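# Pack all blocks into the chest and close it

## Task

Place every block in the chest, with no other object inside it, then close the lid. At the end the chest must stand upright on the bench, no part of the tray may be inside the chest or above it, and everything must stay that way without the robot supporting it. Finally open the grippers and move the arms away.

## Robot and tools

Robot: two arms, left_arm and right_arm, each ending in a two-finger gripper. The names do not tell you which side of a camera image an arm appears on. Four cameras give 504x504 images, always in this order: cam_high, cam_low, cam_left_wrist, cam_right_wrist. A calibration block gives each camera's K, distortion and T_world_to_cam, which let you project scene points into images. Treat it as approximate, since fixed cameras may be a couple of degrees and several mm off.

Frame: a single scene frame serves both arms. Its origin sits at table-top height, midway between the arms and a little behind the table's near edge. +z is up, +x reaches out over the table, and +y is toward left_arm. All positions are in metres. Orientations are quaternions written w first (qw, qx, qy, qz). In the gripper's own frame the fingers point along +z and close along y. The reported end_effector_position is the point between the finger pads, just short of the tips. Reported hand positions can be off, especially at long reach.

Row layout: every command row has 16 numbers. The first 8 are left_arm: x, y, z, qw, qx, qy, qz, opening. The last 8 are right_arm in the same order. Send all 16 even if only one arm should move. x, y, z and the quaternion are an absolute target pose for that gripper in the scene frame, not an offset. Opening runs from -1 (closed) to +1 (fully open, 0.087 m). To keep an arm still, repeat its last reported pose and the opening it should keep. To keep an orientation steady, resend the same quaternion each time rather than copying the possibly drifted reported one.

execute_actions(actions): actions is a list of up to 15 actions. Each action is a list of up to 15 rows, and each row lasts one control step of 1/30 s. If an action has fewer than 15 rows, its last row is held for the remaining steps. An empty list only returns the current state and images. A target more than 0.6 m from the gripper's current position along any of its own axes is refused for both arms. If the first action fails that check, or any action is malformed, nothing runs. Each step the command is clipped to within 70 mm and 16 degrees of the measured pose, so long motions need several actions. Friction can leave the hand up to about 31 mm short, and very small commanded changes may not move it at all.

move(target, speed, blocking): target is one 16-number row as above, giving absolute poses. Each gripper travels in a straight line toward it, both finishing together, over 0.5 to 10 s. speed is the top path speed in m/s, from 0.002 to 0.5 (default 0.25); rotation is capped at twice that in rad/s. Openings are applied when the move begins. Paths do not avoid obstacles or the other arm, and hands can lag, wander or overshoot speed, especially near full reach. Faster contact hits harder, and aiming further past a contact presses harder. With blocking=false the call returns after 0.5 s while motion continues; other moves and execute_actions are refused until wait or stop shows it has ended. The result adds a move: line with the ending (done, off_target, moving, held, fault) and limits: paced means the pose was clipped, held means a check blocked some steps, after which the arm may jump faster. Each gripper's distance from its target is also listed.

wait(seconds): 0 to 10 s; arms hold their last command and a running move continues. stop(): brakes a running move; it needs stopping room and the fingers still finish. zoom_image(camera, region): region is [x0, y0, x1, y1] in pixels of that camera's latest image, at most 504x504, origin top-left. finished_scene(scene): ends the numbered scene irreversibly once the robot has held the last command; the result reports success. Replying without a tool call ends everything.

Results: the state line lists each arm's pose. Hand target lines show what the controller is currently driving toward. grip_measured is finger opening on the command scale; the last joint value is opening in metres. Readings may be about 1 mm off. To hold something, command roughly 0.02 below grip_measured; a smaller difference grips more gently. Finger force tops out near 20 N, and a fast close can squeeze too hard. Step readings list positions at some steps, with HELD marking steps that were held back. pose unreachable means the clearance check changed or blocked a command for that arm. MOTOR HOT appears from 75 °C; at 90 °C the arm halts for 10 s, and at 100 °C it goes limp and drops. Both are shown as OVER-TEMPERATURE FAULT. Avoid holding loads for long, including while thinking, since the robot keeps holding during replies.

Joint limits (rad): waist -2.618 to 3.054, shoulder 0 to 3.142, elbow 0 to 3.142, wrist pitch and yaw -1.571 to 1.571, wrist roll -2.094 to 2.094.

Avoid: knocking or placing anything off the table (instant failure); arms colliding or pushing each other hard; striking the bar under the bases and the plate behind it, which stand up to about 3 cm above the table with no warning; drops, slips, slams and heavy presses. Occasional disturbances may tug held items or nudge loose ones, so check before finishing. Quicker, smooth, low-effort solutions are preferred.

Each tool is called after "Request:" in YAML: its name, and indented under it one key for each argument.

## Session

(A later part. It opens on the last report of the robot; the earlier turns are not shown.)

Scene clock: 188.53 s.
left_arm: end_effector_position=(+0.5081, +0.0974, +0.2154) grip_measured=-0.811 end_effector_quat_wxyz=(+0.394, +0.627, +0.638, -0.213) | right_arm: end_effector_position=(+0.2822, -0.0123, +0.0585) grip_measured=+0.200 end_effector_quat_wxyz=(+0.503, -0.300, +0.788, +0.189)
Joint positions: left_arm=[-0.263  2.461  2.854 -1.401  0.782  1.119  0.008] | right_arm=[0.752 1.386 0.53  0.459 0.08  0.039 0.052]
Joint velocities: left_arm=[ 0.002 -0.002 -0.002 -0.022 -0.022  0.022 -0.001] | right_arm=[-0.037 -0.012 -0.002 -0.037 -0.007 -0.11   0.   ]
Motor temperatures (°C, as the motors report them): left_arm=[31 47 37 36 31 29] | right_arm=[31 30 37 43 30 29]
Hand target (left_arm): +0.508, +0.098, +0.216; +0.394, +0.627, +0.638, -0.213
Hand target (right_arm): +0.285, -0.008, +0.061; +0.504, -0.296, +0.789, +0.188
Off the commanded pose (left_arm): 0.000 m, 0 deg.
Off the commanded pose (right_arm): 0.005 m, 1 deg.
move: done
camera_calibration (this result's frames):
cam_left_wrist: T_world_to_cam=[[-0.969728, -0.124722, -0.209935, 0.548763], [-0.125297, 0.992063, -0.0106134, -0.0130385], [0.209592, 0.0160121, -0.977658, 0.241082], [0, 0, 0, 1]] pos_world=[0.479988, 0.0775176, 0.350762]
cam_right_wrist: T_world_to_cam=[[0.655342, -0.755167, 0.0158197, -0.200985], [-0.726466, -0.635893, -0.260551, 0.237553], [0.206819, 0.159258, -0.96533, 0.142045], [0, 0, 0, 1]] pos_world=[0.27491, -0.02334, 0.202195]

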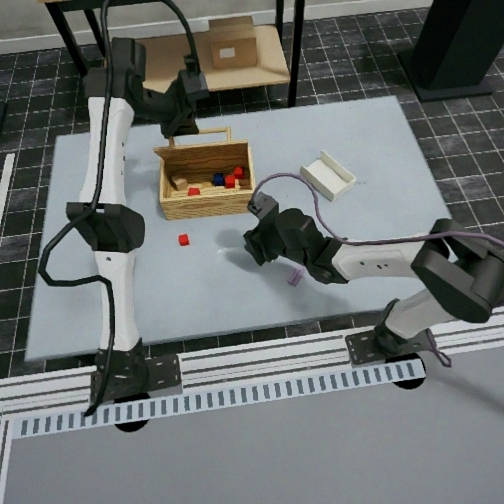

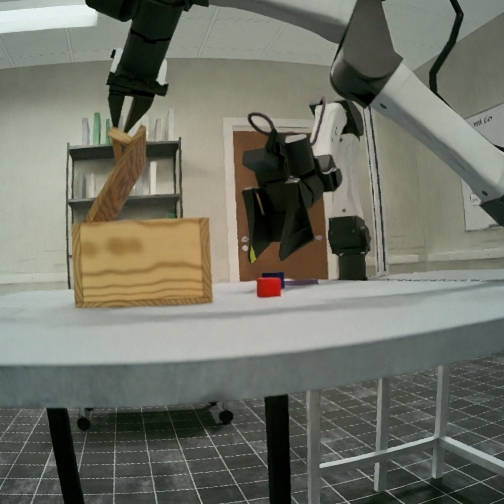

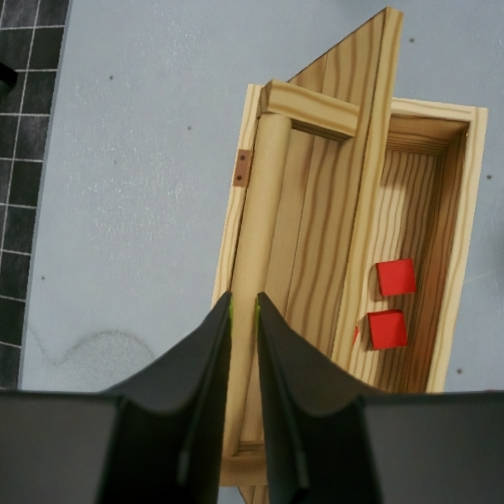

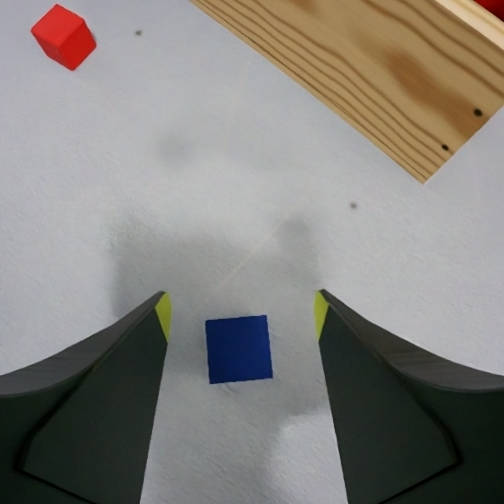

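Request:
move:
  target: [0.508,0.0975,0.2155,0.394,0.627,0.638,-0.213,-0.84,0.277,-0.016,0.01,0.503,-0.295,0.79,0.188,0.2]
  speed: 0.06

Request:
move:
  target: [0.508,0.0975,0.2155,0.394,0.627,0.638,-0.213,-0.84,0.277,-0.016,0.01,0.503,-0.295,0.79,0.188,-0.5]
  speed: 0.06

Scene clock: 196.97 s.
left_arm: end_effector_position=(+0.5081, +0.0974, +0.2154) grip_measured=-0.811 end_effector_quat_wxyz=(+0.394, +0.627, +0.638, -0.213) | right_arm: end_effector_position=(+0.2817, -0.0145, +0.0164) grip_measured=+0.200 end_effector_quat_wxyz=(+0.505, -0.296, +0.789, +0.188)
Joint positions: left_arm=[-0.263  2.461  2.854 -1.401  0.782  1.119  0.008] | right_arm=[0.752 1.549 0.439 0.716 0.087 0.043 0.052]
Joint velocities: left_arm=[-0.022 -0.012 -0.012  0.022 -0.007 -0.022  0.   ] | right_arm=[-0.007 -0.017 -0.002  0.022 -0.081 -0.037 -0.   ]
Motor temperatures (°C, as the motors report them): left_arm=[31 48 37 36 31 29] | right_arm=[31 31 38 43 30 29]
Hand target (left_arm): +0.508, +0.097, +0.216; +0.394, +0.627, +0.638, -0.213
Hand target (right_arm): +0.277, -0.016, +0.010; +0.503, -0.295, +0.791, +0.188
Off the commanded pose (left_arm): 0.000 m, 0 deg.
Off the commanded pose (right_arm): 0.008 m, 0 deg.
move: done
camera_calibration (this result's frames):
cam_left_wrist: T_world_to_cam=[[-0.969728, -0.124722, -0.209935, 0.548763], [-0.125297, 0.992063, -0.0106134, -0.0130385], [0.209592, 0.0160121, -0.977658, 0.241082], [0, 0, 0, 1]] pos_world=[0.479988, 0.0775176, 0.350762]
cam_right_wrist: T_world_to_cam=[[0.649424, -0.760294, 0.0141638, -0.200049], [-0.731172, -0.629449, -0.263024, 0.226243], [0.208891, 0.160458, -0.964685, 0.101253], [0, 0, 0, 1]] pos_world=[0.274188, -0.0259348, 0.160018]

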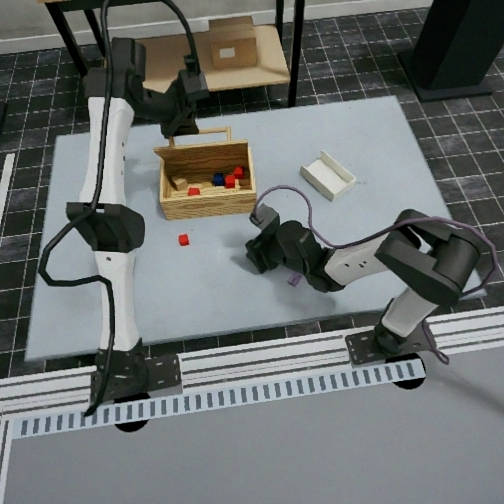

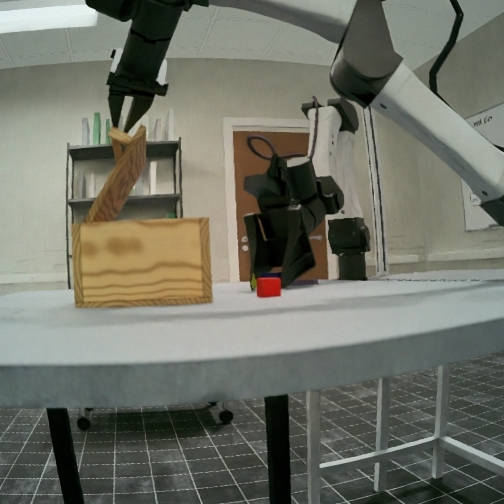

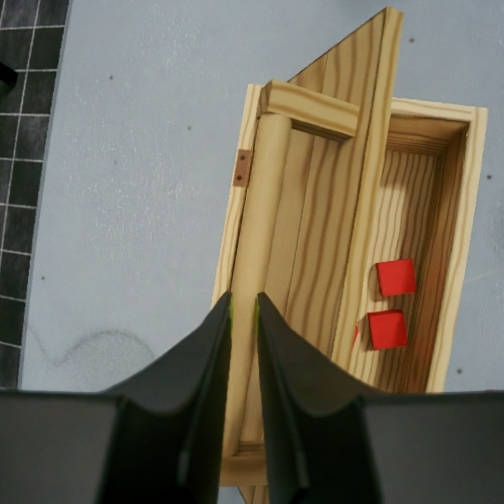

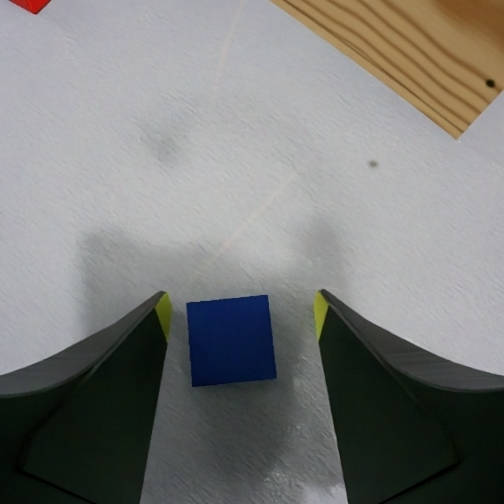

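Scene clock: 197.67 s.
left_arm: end_effector_position=(+0.5081, +0.0974, +0.2154) grip_measured=-0.811 end_effector_quat_wxyz=(+0.394, +0.627, +0.638, -0.213) | right_arm: end_effector_position=(+0.2818, -0.0144, +0.0165) grip_measured=-0.433 end_effector_quat_wxyz=(+0.505, -0.296, +0.789, +0.188)
Joint positions: left_arm=[-0.263  2.461  2.854 -1.401  0.782  1.119  0.008] | right_arm=[0.752 1.549 0.439 0.717 0.087 0.043 0.025]
Joint velocities: left_arm=[-0.002 -0.017 -0.022 -0.007  0.022 -0.022  0.001] | right_arm=[ 0.002 -0.002  0.002  0.022 -0.037 -0.007 -0.001]
Motor temperatures (°C, as the motors report them): left_arm=[31 48 37 36 31 29] | right_arm=[31 31 38 44 30 29]
Hand target (left_arm): +0.508, +0.097, +0.216; +0.394, +0.627, +0.638, -0.213
Hand target (right_arm): +0.277, -0.016, +0.010; +0.503, -0.295, +0.790, +0.188
Off the commanded pose (left_arm): 0.000 m, 0 deg.
Off the commanded pose (right_arm): 0.008 m, 0 deg.
move: done
camera_calibration (this result's frames):
cam_left_wrist: T_world_to_cam=[[-0.969728, -0.124722, -0.209935, 0.548763], [-0.125297, 0.992063, -0.0106134, -0.0130385], [0.209592, 0.0160121, -0.977658, 0.241082], [0, 0, 0, 1]] pos_world=[0.479988, 0.0775176, 0.350762]
cam_right_wrist: T_world_to_cam=[[0.64942, -0.7603, 0.0140831, -0.200037], [-0.731031, -0.629306, -0.263757, 0.226364], [0.209397, 0.160993, -0.964486, 0.10124], [0, 0, 0, 1]] pos_world=[0.274187, -0.0259347, 0.160167]

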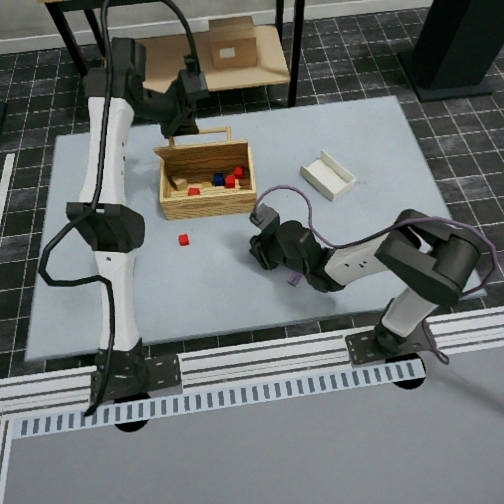

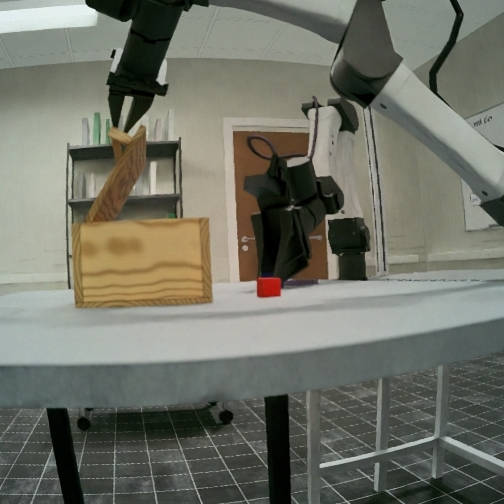

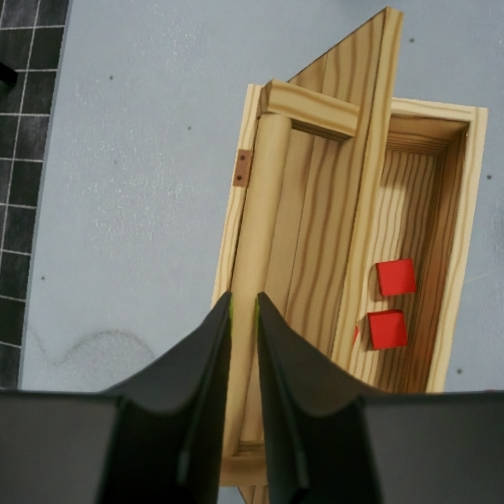

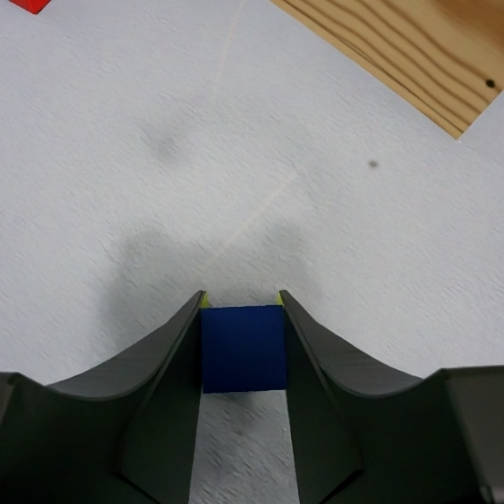

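Request:
move:
  target: [0.508,0.0975,0.2155,0.394,0.627,0.638,-0.213,-0.84,0.30,-0.03,0.135,0.503,-0.295,0.79,0.188,-0.47]
  speed: 0.15

Request:
move:
  target: [0.508,0.0975,0.2155,0.394,0.627,0.638,-0.213,-0.84,0.455,0.03,0.135,0.503,-0.295,0.79,0.188,-0.47]
  speed: 0.12

Scene clock: 210.97 s.
left_arm: end_effector_position=(+0.5081, +0.0974, +0.2154) grip_measured=-0.811 end_effector_quat_wxyz=(+0.394, +0.627, +0.638, -0.213) | right_arm: end_effector_position=(+0.2951, -0.0313, +0.1215) grip_measured=-0.433 end_effector_quat_wxyz=(+0.492, -0.296, +0.797, +0.185)
Joint positions: left_arm=[-0.263  2.461  2.854 -1.401  0.782  1.119  0.008] | right_arm=[0.659 1.229 0.721 0.084 0.    0.014 0.025]
Joint velocities: left_arm=[ 0.002 -0.022 -0.007  0.007 -0.022 -0.007 -0.   ] | right_arm=[-0.007 -0.002  0.002 -0.066 -0.066  0.066 -0.   ]
Motor temperatures (°C, as the motors report them): left_arm=[31 50 37 36 31 29] | right_arm=[31 32 37 45 30 29]
Hand target (left_arm): +0.508, +0.097, +0.216; +0.394, +0.627, +0.638, -0.213
Hand target (right_arm): +0.298, -0.031, +0.135; +0.503, -0.295, +0.790, +0.188
Off the commanded pose (left_arm): 0.000 m, 0 deg.
Off the commanded pose (right_arm): 0.014 m, 2 deg.
move: off_target (right_arm)
camera_calibration (this result's frames):
cam_left_wrist: T_world_to_cam=[[-0.969728, -0.124722, -0.209935, 0.548763], [-0.125297, 0.992063, -0.0106134, -0.0130385], [0.209592, 0.0160121, -0.977658, 0.241082], [0, 0, 0, 1]] pos_world=[0.479988, 0.0775176, 0.350762]
cam_right_wrist: T_world_to_cam=[[0.647722, -0.761832, 0.00822418, -0.221831], [-0.739435, -0.631207, -0.234123, 0.252019], [0.183554, 0.145566, -0.972172, 0.210459], [0, 0, 0, 1]] pos_world=[0.291406, -0.0405572, 0.26543]

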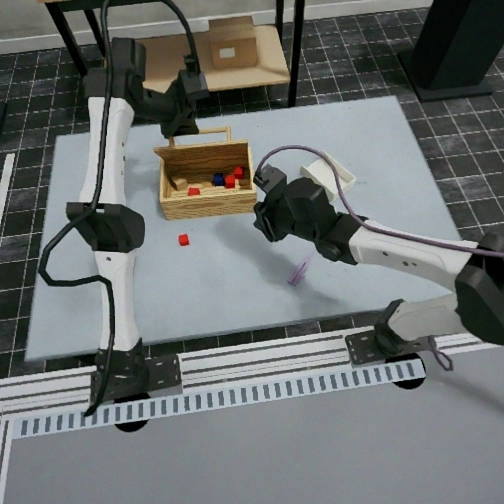

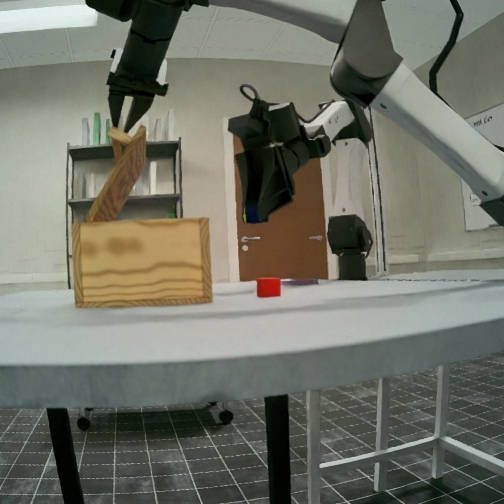

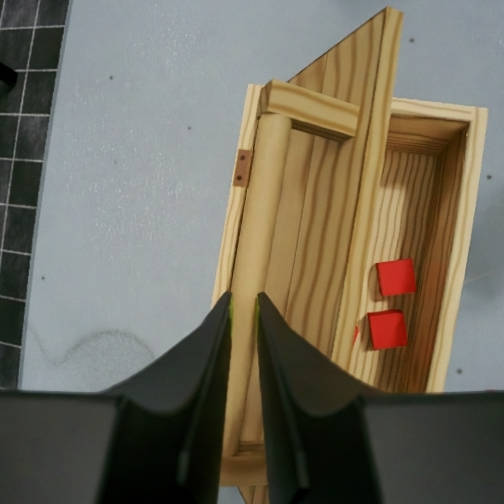

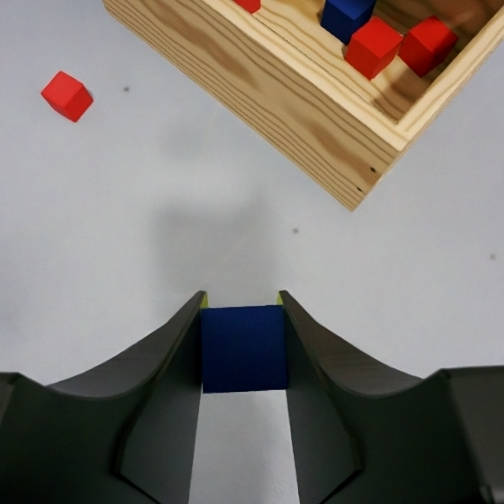

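Scene clock: 212.77 s.
left_arm: end_effector_position=(+0.5081, +0.0974, +0.2154) grip_measured=-0.811 end_effector_quat_wxyz=(+0.394, +0.627, +0.638, -0.213) | right_arm: end_effector_position=(+0.4496, +0.0308, +0.1332) grip_measured=-0.433 end_effector_quat_wxyz=(+0.501, -0.294, +0.792, +0.188)
Joint positions: left_arm=[-0.263  2.461  2.854 -1.401  0.782  1.119  0.008] | right_arm=[ 0.521  1.828  1.348  0.076 -0.126 -0.039  0.025]
Joint velocities: left_arm=[ 0.007 -0.012 -0.002 -0.007 -0.066  0.051 -0.   ] | right_arm=[ 0.002 -0.002  0.012 -0.007  0.022 -0.051 -0.   ]
Motor temperatures (°C, as the motors report them): left_arm=[31 50 37 36 31 29] | right_arm=[31 32 38 45 30 29]
Hand target (left_arm): +0.508, +0.097, +0.216; +0.394, +0.627, +0.638, -0.213
Hand target (right_arm): +0.454, +0.030, +0.138; +0.503, -0.295, +0.790, +0.188
Off the commanded pose (left_arm): 0.000 m, 0 deg.
Off the commanded pose (right_arm): 0.006 m, 0 deg.
move: done
camera_calibration (this result's frames):
cam_left_wrist: T_world_to_cam=[[-0.969728, -0.124722, -0.209935, 0.548763], [-0.125297, 0.992063, -0.0106134, -0.0130385], [0.209592, 0.0160121, -0.977658, 0.241082], [0, 0, 0, 1]] pos_world=[0.479988, 0.0775176, 0.350762]
cam_right_wrist: T_world_to_cam=[[0.646664, -0.762736, 0.00767204, -0.274111], [-0.736244, -0.62677, -0.255157, 0.409426], [0.199426, 0.159352, -0.966869, 0.17618], [0, 0, 0, 1]] pos_world=[0.44356, 0.019467, 0.276914]

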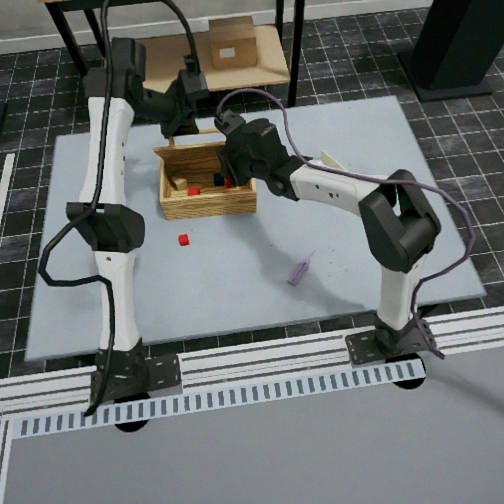

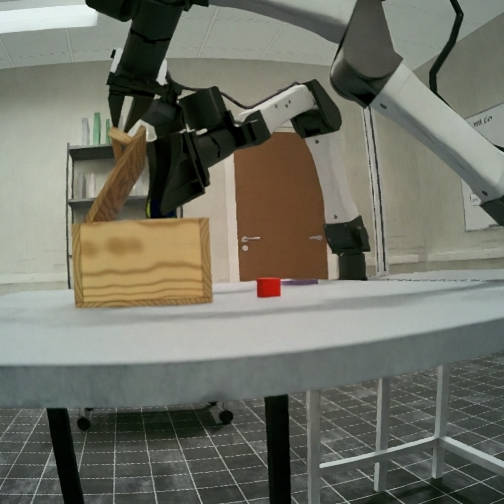

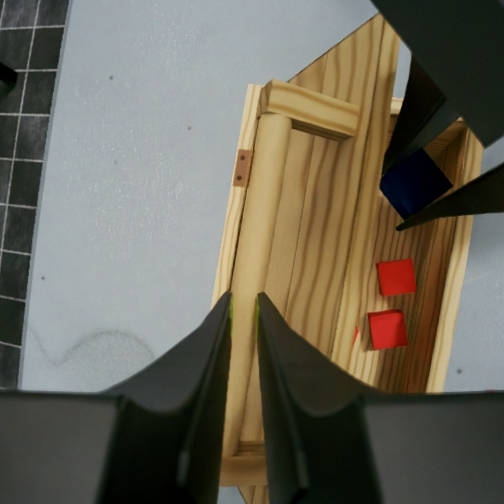

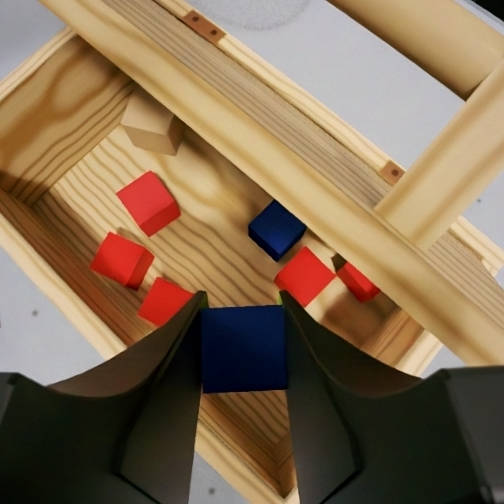

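Request:
move:
  target: [0.508,0.0975,0.2155,0.394,0.627,0.638,-0.213,-0.84,0.447,0.025,0.07,0.503,-0.295,0.79,0.188,-0.47]
  speed: 0.04

Scene clock: 220.67 s.
left_arm: end_effector_position=(+0.5081, +0.0974, +0.2154) grip_measured=-0.811 end_effector_quat_wxyz=(+0.394, +0.627, +0.638, -0.213) | right_arm: end_effector_position=(+0.4522, +0.0321, +0.0954) grip_measured=-0.433 end_effector_quat_wxyz=(+0.525, -0.291, +0.776, +0.194)
Joint positions: left_arm=[-0.263  2.461  2.854 -1.401  0.782  1.119  0.008] | right_arm=[ 0.521  1.879  1.203  0.331 -0.127 -0.04   0.025]
Joint velocities: left_arm=[-0.002  0.002  0.002  0.007  0.066 -0.051  0.   ] | right_arm=[ 0.012  0.002 -0.007 -0.037 -0.007  0.095 -0.   ]
Motor temperatures (°C, as the motors report them): left_arm=[31 51 37 36 31 29] | right_arm=[31 34 39 45 30 29]
Hand target (left_arm): +0.508, +0.097, +0.216; +0.394, +0.627, +0.638, -0.213
Hand target (right_arm): +0.447, +0.025, +0.071; +0.503, -0.295, +0.790, +0.188
Off the commanded pose (left_arm): 0.000 m, 0 deg.
Off the commanded pose (right_arm): 0.027 m, 3 deg.
move: off_target (right_arm)
camera_calibration (this result's frames):
cam_left_wrist: T_world_to_cam=[[-0.969728, -0.124722, -0.209935, 0.548763], [-0.125297, 0.992063, -0.0106134, -0.0130385], [0.209592, 0.0160121, -0.977658, 0.241082], [0, 0, 0, 1]] pos_world=[0.479988, 0.0775176, 0.350762]
cam_right_wrist: T_world_to_cam=[[0.64768, -0.761769, 0.0147649, -0.275689], [-0.720974, -0.619031, -0.311444, 0.400634], [0.246389, 0.191071, -0.95015, 0.115047], [0, 0, 0, 1]] pos_world=[0.439059, 0.016011, 0.238158]

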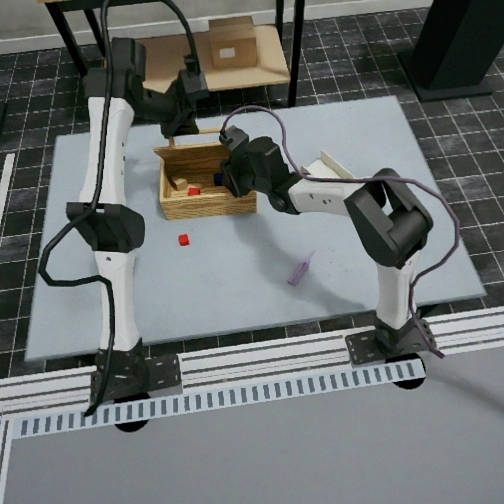

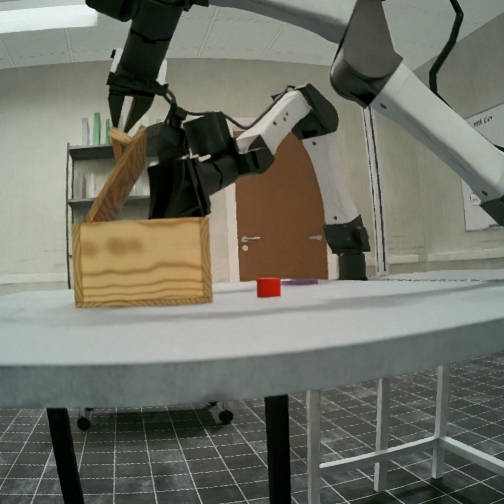

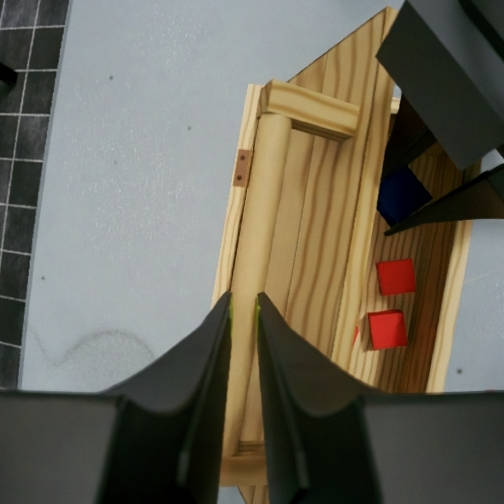

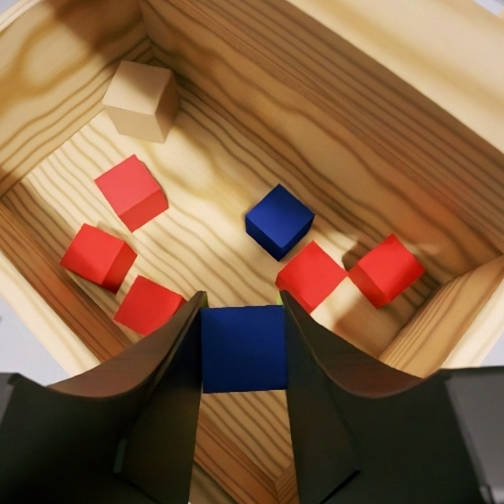

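Request:
move:
  target: [0.508,0.0975,0.2155,0.394,0.627,0.638,-0.213,-0.84,0.452,0.032,0.097,0.52,-0.292,0.78,0.19,-0.15]
  speed: 0.04

Request:
move:
  target: [0.508,0.0975,0.2155,0.394,0.627,0.638,-0.213,-0.84,0.43,0.015,0.145,0.503,-0.295,0.79,0.188,-0.15]
  speed: 0.1

Request:
move:
  target: [0.508,0.0975,0.2155,0.394,0.627,0.638,-0.213,-0.84,0.33,0.03,0.13,0.45,-0.45,0.71,0.29,0.1]
  speed: 0.15

Request:
move:
  target: [0.508,0.0975,0.2155,0.394,0.627,0.638,-0.213,-0.84,0.337,0.165,0.055,0.393,-0.575,0.616,0.366,0.1]
  speed: 0.12

Scene clock: 234.83 s.
left_arm: end_effector_position=(+0.5081, +0.0974, +0.2154) grip_measured=-0.811 end_effector_quat_wxyz=(+0.394, +0.627, +0.638, -0.213) | right_arm: end_effector_position=(+0.4537, +0.0316, +0.0966) grip_measured=-0.150 end_effector_quat_wxyz=(+0.528, -0.289, +0.775, +0.192)
Joint positions: left_arm=[-0.263  2.461  2.854 -1.401  0.782  1.119  0.008] | right_arm=[ 0.521  1.88   1.202  0.339 -0.121 -0.04   0.037]
Joint velocities: left_arm=[ 0.002 -0.012  0.002 -0.037 -0.066  0.037  0.   ] | right_arm=[-0.012  0.007 -0.017 -0.037 -0.037 -0.051  0.   ]
Motor temperatures (°C, as the motors report them): left_arm=[31 52 36 36 31 29] | right_arm=[31 37 38 46 30 29]
Hand target (left_arm): +0.508, +0.097, +0.216; +0.394, +0.627, +0.638, -0.213
Hand target (right_arm): +0.452, +0.032, +0.097; +0.520, -0.292, +0.780, +0.190
Off the commanded pose (left_arm): 0.000 m, 0 deg.
Off the commanded pose (right_arm): 0.002 m, 1 deg.
move: done
camera_calibration (this result's frames):
cam_left_wrist: T_world_to_cam=[[-0.969728, -0.124722, -0.209935, 0.548763], [-0.125297, 0.992063, -0.0106134, -0.0130385], [0.209592, 0.0160121, -0.977658, 0.241082], [0, 0, 0, 1]] pos_world=[0.479988, 0.0775176, 0.350762]
cam_right_wrist: T_world_to_cam=[[0.643296, -0.765412, 0.0177249, -0.275195], [-0.722226, -0.614358, -0.317733, 0.402868], [0.254086, 0.191595, -0.948014, 0.112227], [0, 0, 0, 1]] pos_world=[0.439478, 0.015365, 0.239275]

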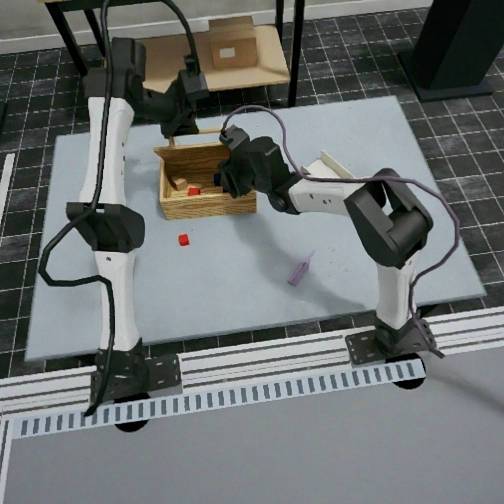

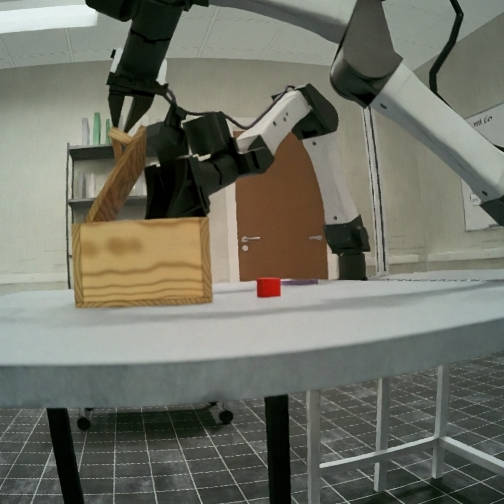

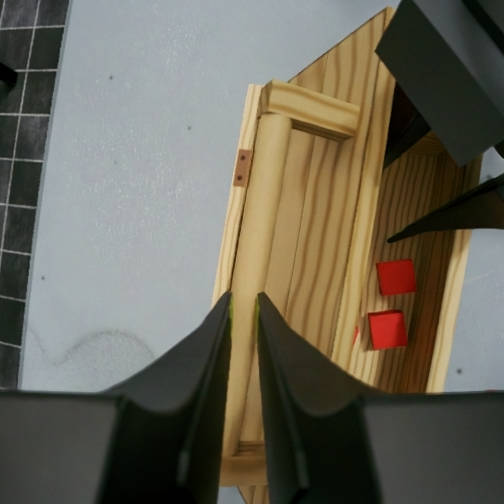

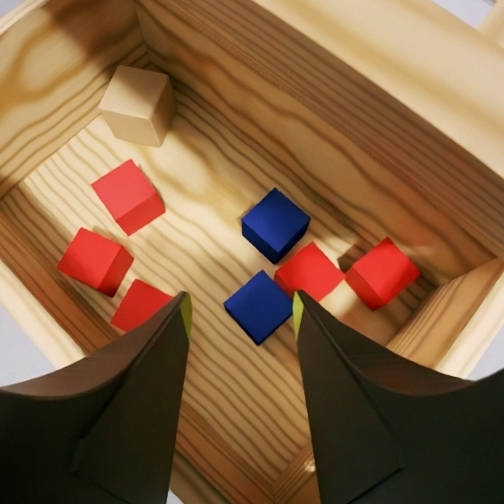

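Scene clock: 236.07 s.
left_arm: end_effector_position=(+0.5081, +0.0974, +0.2154) grip_measured=-0.811 end_effector_quat_wxyz=(+0.394, +0.627, +0.638, -0.213) | right_arm: end_effector_position=(+0.4264, +0.0155, +0.1294) grip_measured=-0.150 end_effector_quat_wxyz=(+0.493, -0.295, +0.797, +0.186)
Joint positions: left_arm=[-0.263  2.461  2.854 -1.401  0.782  1.119  0.008] | right_arm=[ 0.521  1.737  1.233  0.08  -0.127 -0.04   0.037]
Joint velocities: left_arm=[-0.002 -0.002 -0.007  0.022  0.007 -0.037  0.   ] | right_arm=[ 0.002 -0.002 -0.002 -0.022  0.022 -0.066  0.   ]
Motor temperatures (°C, as the motors report them): left_arm=[31 52 36 36 31 29] | right_arm=[31 37 38 46 30 29]
Hand target (left_arm): +0.508, +0.097, +0.216; +0.394, +0.627, +0.638, -0.213
Hand target (right_arm): +0.429, +0.014, +0.144; +0.503, -0.295, +0.790, +0.188
Off the commanded pose (left_arm): 0.000 m, 0 deg.
Off the commanded pose (right_arm): 0.016 m, 1 deg.
move: off_target (right_arm)
camera_calibration (this result's frames):
cam_left_wrist: T_world_to_cam=[[-0.969728, -0.124722, -0.209935, 0.548763], [-0.125297, 0.992063, -0.0106134, -0.0130385], [0.209592, 0.0160121, -0.977658, 0.241082], [0, 0, 0, 1]] pos_world=[0.479988, 0.0775176, 0.350762]
cam_right_wrist: T_world_to_cam=[[0.6473, -0.762216, 0.00546055, -0.270788], [-0.739837, -0.629986, -0.236133, 0.380855], [0.183424, 0.148809, -0.971705, 0.187172], [0, 0, 0, 1]] pos_world=[0.42272, 0.00568188, 0.273287]

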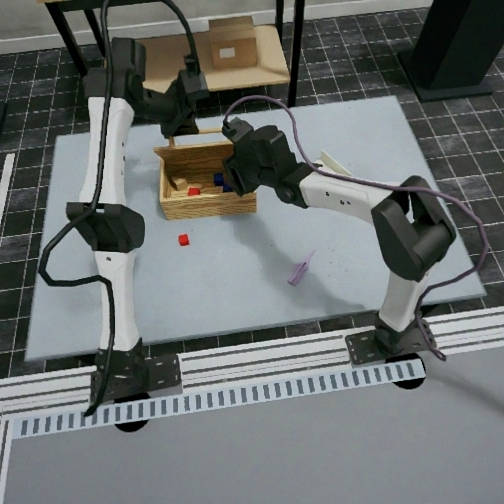

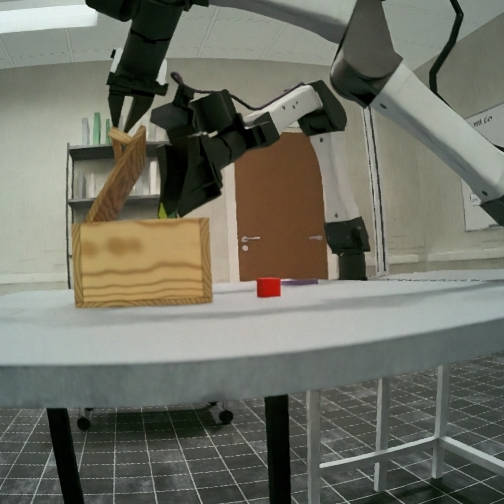

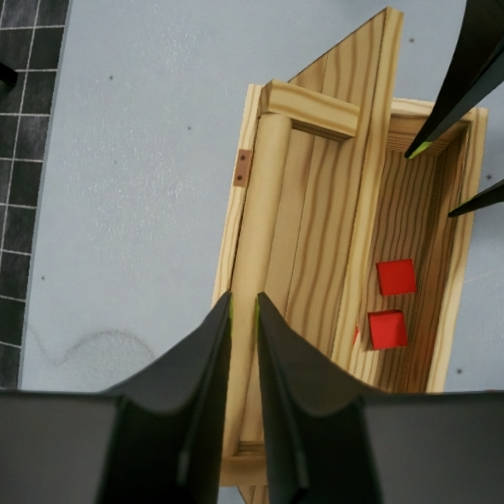

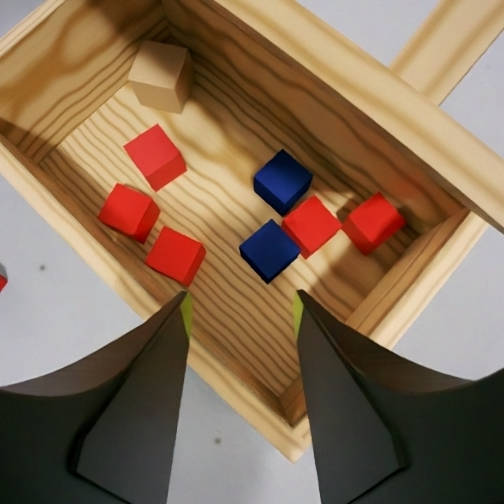

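Scene clock: 237.90 s.
left_arm: end_effector_position=(+0.5081, +0.0974, +0.2154) grip_measured=-0.811 end_effector_quat_wxyz=(+0.394, +0.627, +0.638, -0.213) | right_arm: end_effector_position=(+0.3364, +0.0295, +0.1238) grip_measured=+0.100 end_effector_quat_wxyz=(+0.446, -0.445, +0.722, +0.287)
Joint positions: left_arm=[-0.263  2.461  2.854 -1.401  0.782  1.119  0.008] | right_arm=[ 0.544  1.566  1.022  0.08  -0.469 -0.212  0.048]
Joint velocities: left_arm=[ 0.002 -0.002 -0.012 -0.022 -0.037  0.022 -0.   ] | right_arm=[-0.012 -0.012  0.002 -0.007 -0.022 -0.022 -0.001]
Motor temperatures (°C, as the motors report them): left_arm=[31 52 36 36 31 29] | right_arm=[31 38 38 46 30 29]
Hand target (left_arm): +0.508, +0.097, +0.216; +0.394, +0.627, +0.638, -0.213
Hand target (right_arm): +0.331, +0.030, +0.129; +0.452, -0.451, +0.712, +0.291
Off the commanded pose (left_arm): 0.000 m, 0 deg.
Off the commanded pose (right_arm): 0.009 m, 2 deg.
move: done
camera_calibration (this result's frames):
cam_left_wrist: T_world_to_cam=[[-0.969728, -0.124722, -0.209935, 0.548763], [-0.125297, 0.992063, -0.0106134, -0.0130385], [0.209592, 0.0160121, -0.977658, 0.241082], [0, 0, 0, 1]] pos_world=[0.479988, 0.0775176, 0.350762]
cam_right_wrist: T_world_to_cam=[[0.893919, -0.448195, -0.00543686, -0.292643], [-0.435717, -0.866058, -0.245142, 0.227538], [0.105163, 0.221506, -0.969472, 0.220071], [0, 0, 0, 1]] pos_world=[0.337598, 0.017153, 0.267541]

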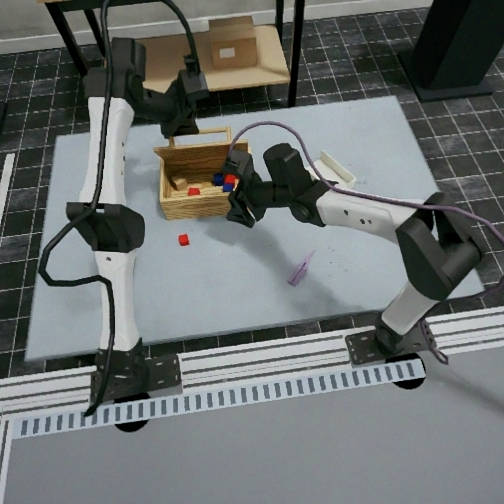

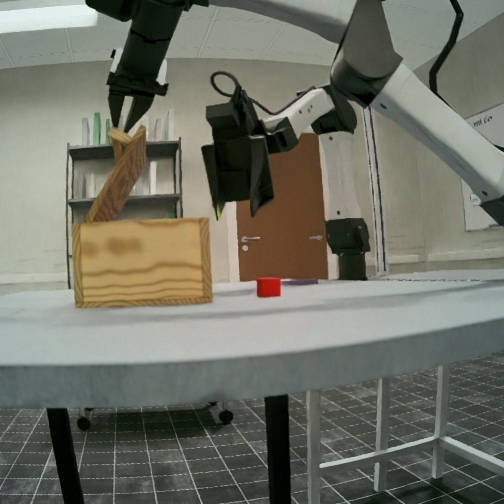

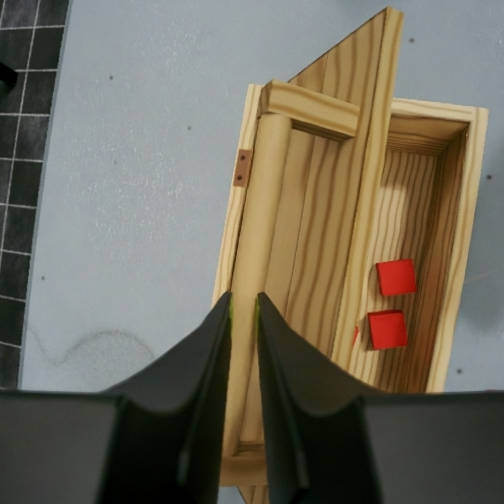

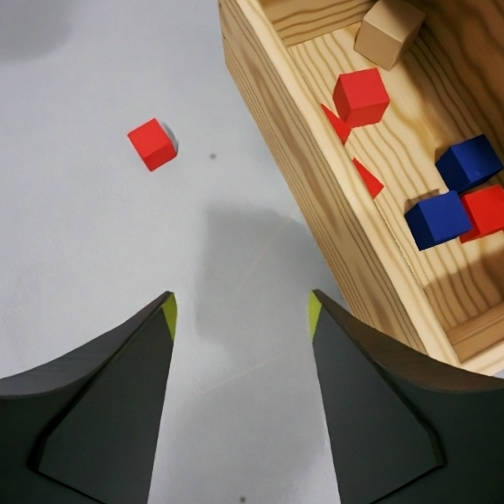

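Scene clock: 240.00 s.
left_arm: end_effector_position=(+0.5081, +0.0974, +0.2154) grip_measured=-0.811 end_effector_quat_wxyz=(+0.394, +0.627, +0.638, -0.213) | right_arm: end_effector_position=(+0.3372, +0.1597, +0.0515) grip_measured=+0.100 end_effector_quat_wxyz=(+0.388, -0.570, +0.626, +0.363)
Joint positions: left_arm=[-0.263  2.461  2.854 -1.401  0.782  1.119  0.008] | right_arm=[ 0.7    2.077  1.406  0.142 -0.647 -0.35   0.048]
Joint velocities: left_arm=[-0.022  0.012 -0.017  0.007  0.037  0.037  0.   ] | right_arm=[ 0.012 -0.012 -0.007 -0.081 -0.066  0.081  0.   ]
Motor temperatures (°C, as the motors report them): left_arm=[31 52 36 36 31 29] | right_arm=[31 38 39 46 30 29]
Hand target (left_arm): +0.508, +0.097, +0.216; +0.394, +0.627, +0.638, -0.213
Hand target (right_arm): +0.338, +0.166, +0.057; +0.394, -0.575, +0.616, +0.367
Off the commanded pose (left_arm): 0.000 m, 0 deg.
Off the commanded pose (right_arm): 0.006 m, 1 deg.
move: done
camera_calibration (this result's frames):
cam_left_wrist: T_world_to_cam=[[-0.969728, -0.124722, -0.209935, 0.548763], [-0.125297, 0.992063, -0.0106134, -0.0130385], [0.209592, 0.0160121, -0.977658, 0.241082], [0, 0, 0, 1]] pos_world=[0.479988, 0.0775176, 0.350762]
cam_right_wrist: T_world_to_cam=[[0.995469, -0.0950843, 0.00037776, -0.326409], [-0.0920385, -0.964564, -0.247275, 0.222868], [0.0238763, 0.24612, -0.968945, 0.144552], [0, 0, 0, 1]] pos_world=[0.341991, 0.148357, 0.195296]

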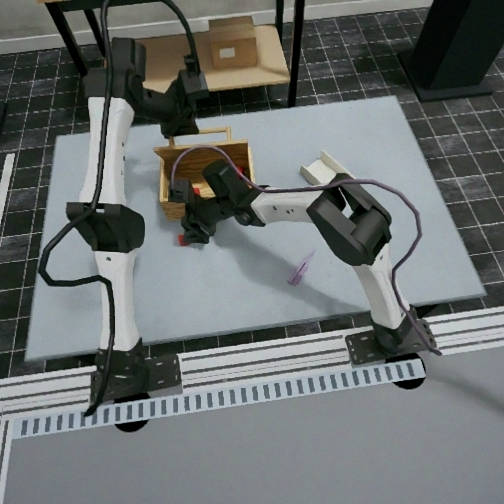

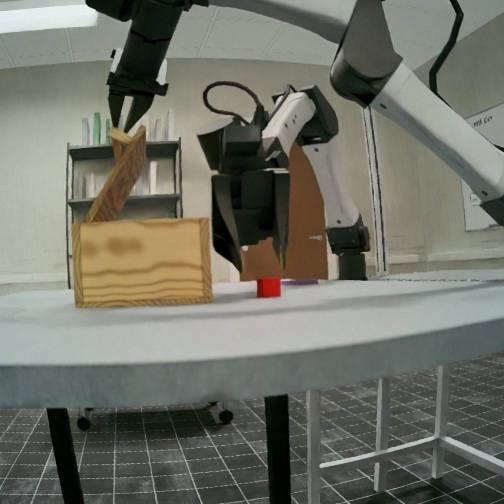

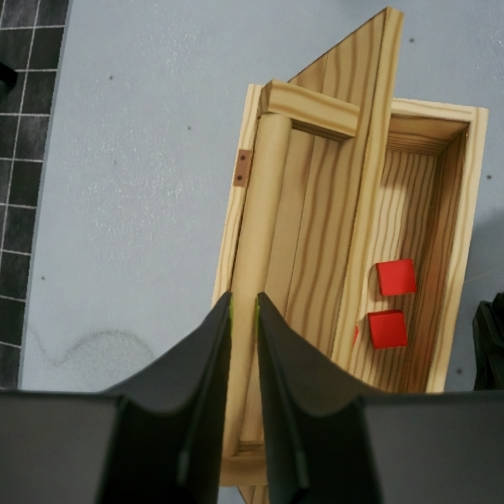

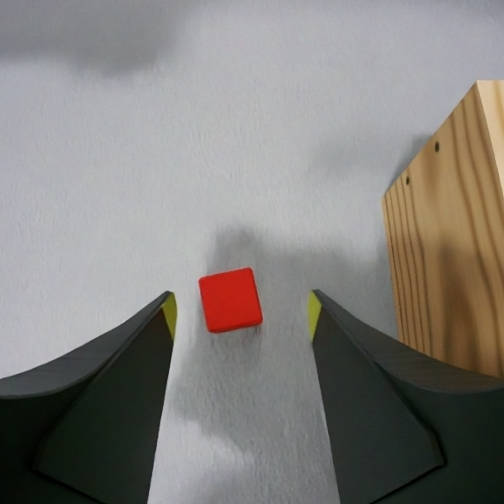

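Request:
move:
  target: [0.508,0.0975,0.2155,0.394,0.627,0.638,-0.213,-0.84,0.331,0.176,0.010,0.363,-0.622,0.57,0.396,0.1]
  speed: 0.06

Request:
move:
  target: [0.508,0.0975,0.2155,0.394,0.627,0.638,-0.213,-0.84,0.331,0.176,0.010,0.363,-0.622,0.57,0.396,-0.6]
  speed: 0.06

Scene clock: 250.97 s.
left_arm: end_effector_position=(+0.5081, +0.0974, +0.2154) grip_measured=-0.811 end_effector_quat_wxyz=(+0.394, +0.627, +0.638, -0.213) | right_arm: end_effector_position=(+0.3313, +0.1760, +0.0213) grip_measured=+0.100 end_effector_quat_wxyz=(-0.372, +0.620, -0.567, -0.394)
Joint positions: left_arm=[-0.263  2.461  2.854 -1.401  0.782  1.119  0.008] | right_arm=[ 0.7    2.207  1.485  0.149 -0.785 -0.473  0.048]
Joint velocities: left_arm=[ 0.002  0.002  0.002 -0.007 -0.007 -0.051 -0.   ] | right_arm=[-0.002  0.002  0.007  0.037 -0.007 -0.11   0.001]
Motor temperatures (°C, as the motors report them): left_arm=[31 53 36 36 31 29] | right_arm=[31 41 40 46 30 29]
Hand target (left_arm): +0.508, +0.097, +0.216; +0.394, +0.627, +0.638, -0.213
Hand target (right_arm): +0.331, +0.176, +0.010; -0.363, +0.622, -0.570, -0.396
Off the commanded pose (left_arm): 0.000 m, 0 deg.
Off the commanded pose (right_arm): 0.011 m, 1 deg.
move: off_target (right_arm)
camera_calibration (this result's frames):
cam_left_wrist: T_world_to_cam=[[-0.969728, -0.124722, -0.209935, 0.548763], [-0.125297, 0.992063, -0.0106134, -0.0130385], [0.209592, 0.0160121, -0.977658, 0.241082], [0, 0, 0, 1]] pos_world=[0.479988, 0.0775176, 0.350762]
cam_right_wrist: T_world_to_cam=[[0.997166, 0.0706602, 0.0258172, -0.34919], [0.075016, -0.959758, -0.270624, 0.174951], [0.00565588, 0.271794, -0.962339, 0.112785], [0, 0, 0, 1]] pos_world=[0.334438, 0.16193, 0.164899]

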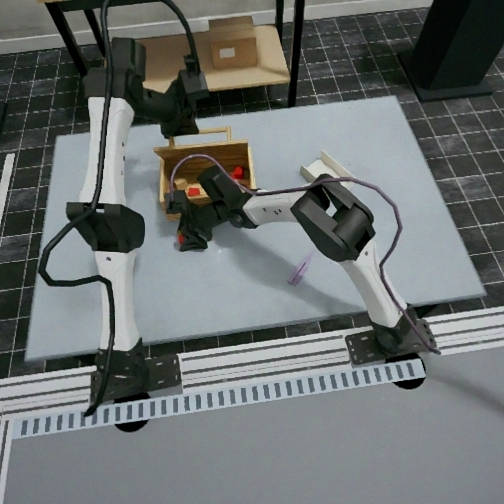

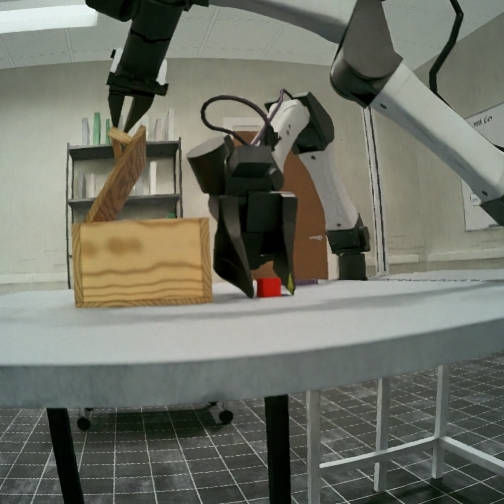

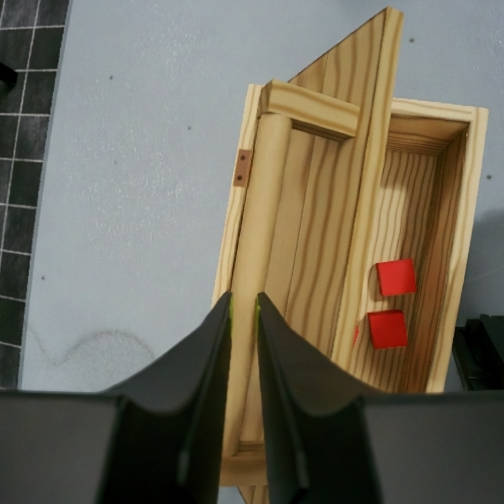

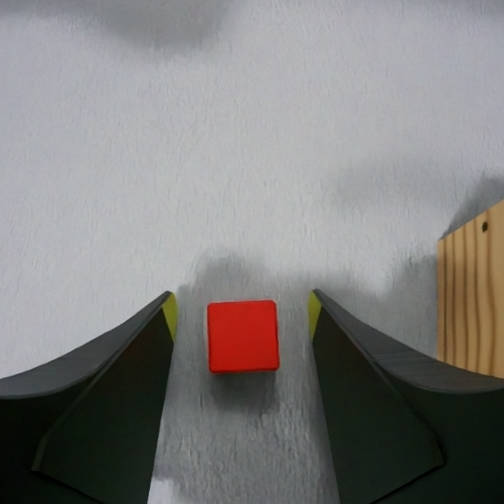

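Scene clock: 251.67 s.
left_arm: end_effector_position=(+0.5081, +0.0974, +0.2154) grip_measured=-0.811 end_effector_quat_wxyz=(+0.394, +0.627, +0.638, -0.213) | right_arm: end_effector_position=(+0.3313, +0.1763, +0.0217) grip_measured=-0.512 end_effector_quat_wxyz=(-0.373, +0.621, -0.566, -0.394)
Joint positions: left_arm=[-0.263  2.461  2.854 -1.401  0.782  1.119  0.008] | right_arm=[ 0.7    2.207  1.485  0.15  -0.786 -0.474  0.021]
Joint velocities: left_arm=[-0.012 -0.017 -0.002  0.022 -0.022 -0.022  0.   ] | right_arm=[-0.002  0.017 -0.022  0.007  0.022 -0.007 -0.001]
Motor temperatures (°C, as the motors report them): left_arm=[31 53 36 36 31 29] | right_arm=[31 41 40 45 30 29]
Hand target (left_arm): +0.508, +0.097, +0.216; +0.394, +0.627, +0.638, -0.213
Hand target (right_arm): +0.331, +0.176, +0.010; -0.363, +0.622, -0.570, -0.396
Off the commanded pose (left_arm): 0.000 m, 0 deg.
Off the commanded pose (right_arm): 0.012 m, 1 deg.
move: off_target (right_arm)
camera_calibration (this result's frames):
cam_left_wrist: T_world_to_cam=[[-0.969728, -0.124722, -0.209935, 0.548763], [-0.125297, 0.992063, -0.0106134, -0.0130385], [0.209592, 0.0160121, -0.977658, 0.241082], [0, 0, 0, 1]] pos_world=[0.479988, 0.0775176, 0.350762]
cam_right_wrist: T_world_to_cam=[[0.997033, 0.0718716, 0.0275585, -0.34948], [0.0766672, -0.959163, -0.272266, 0.174666], [0.00686488, 0.273571, -0.961827, 0.112341], [0, 0, 0, 1]] pos_world=[0.334281, 0.161917, 0.165239]

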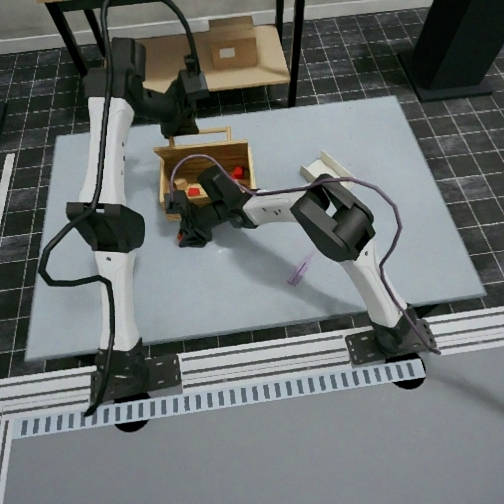

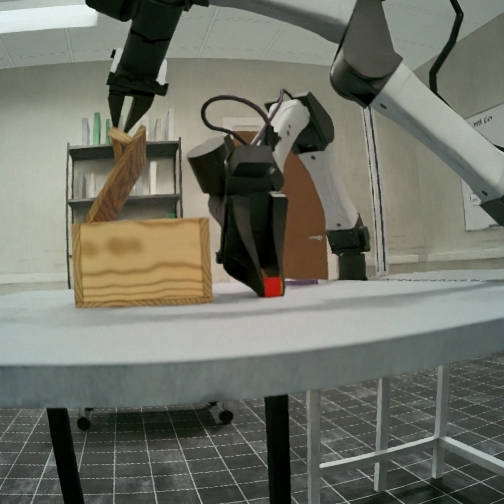

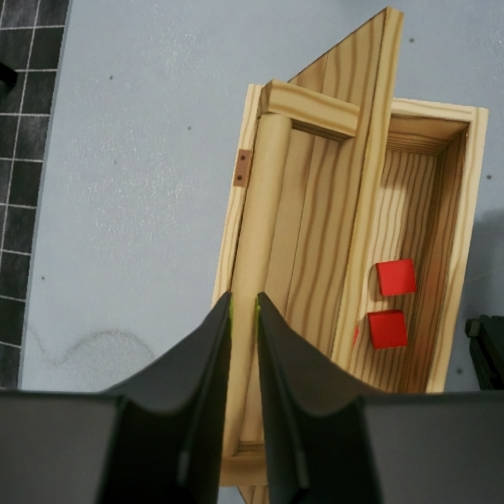

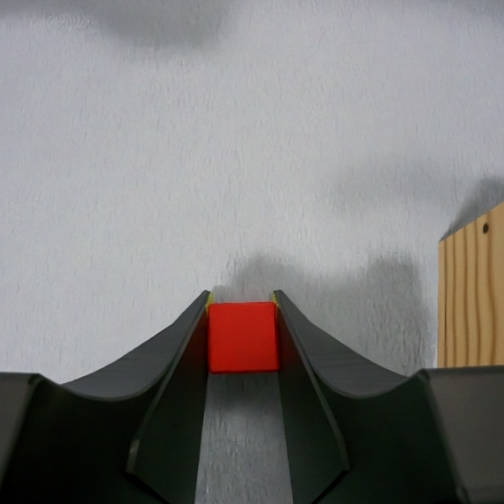

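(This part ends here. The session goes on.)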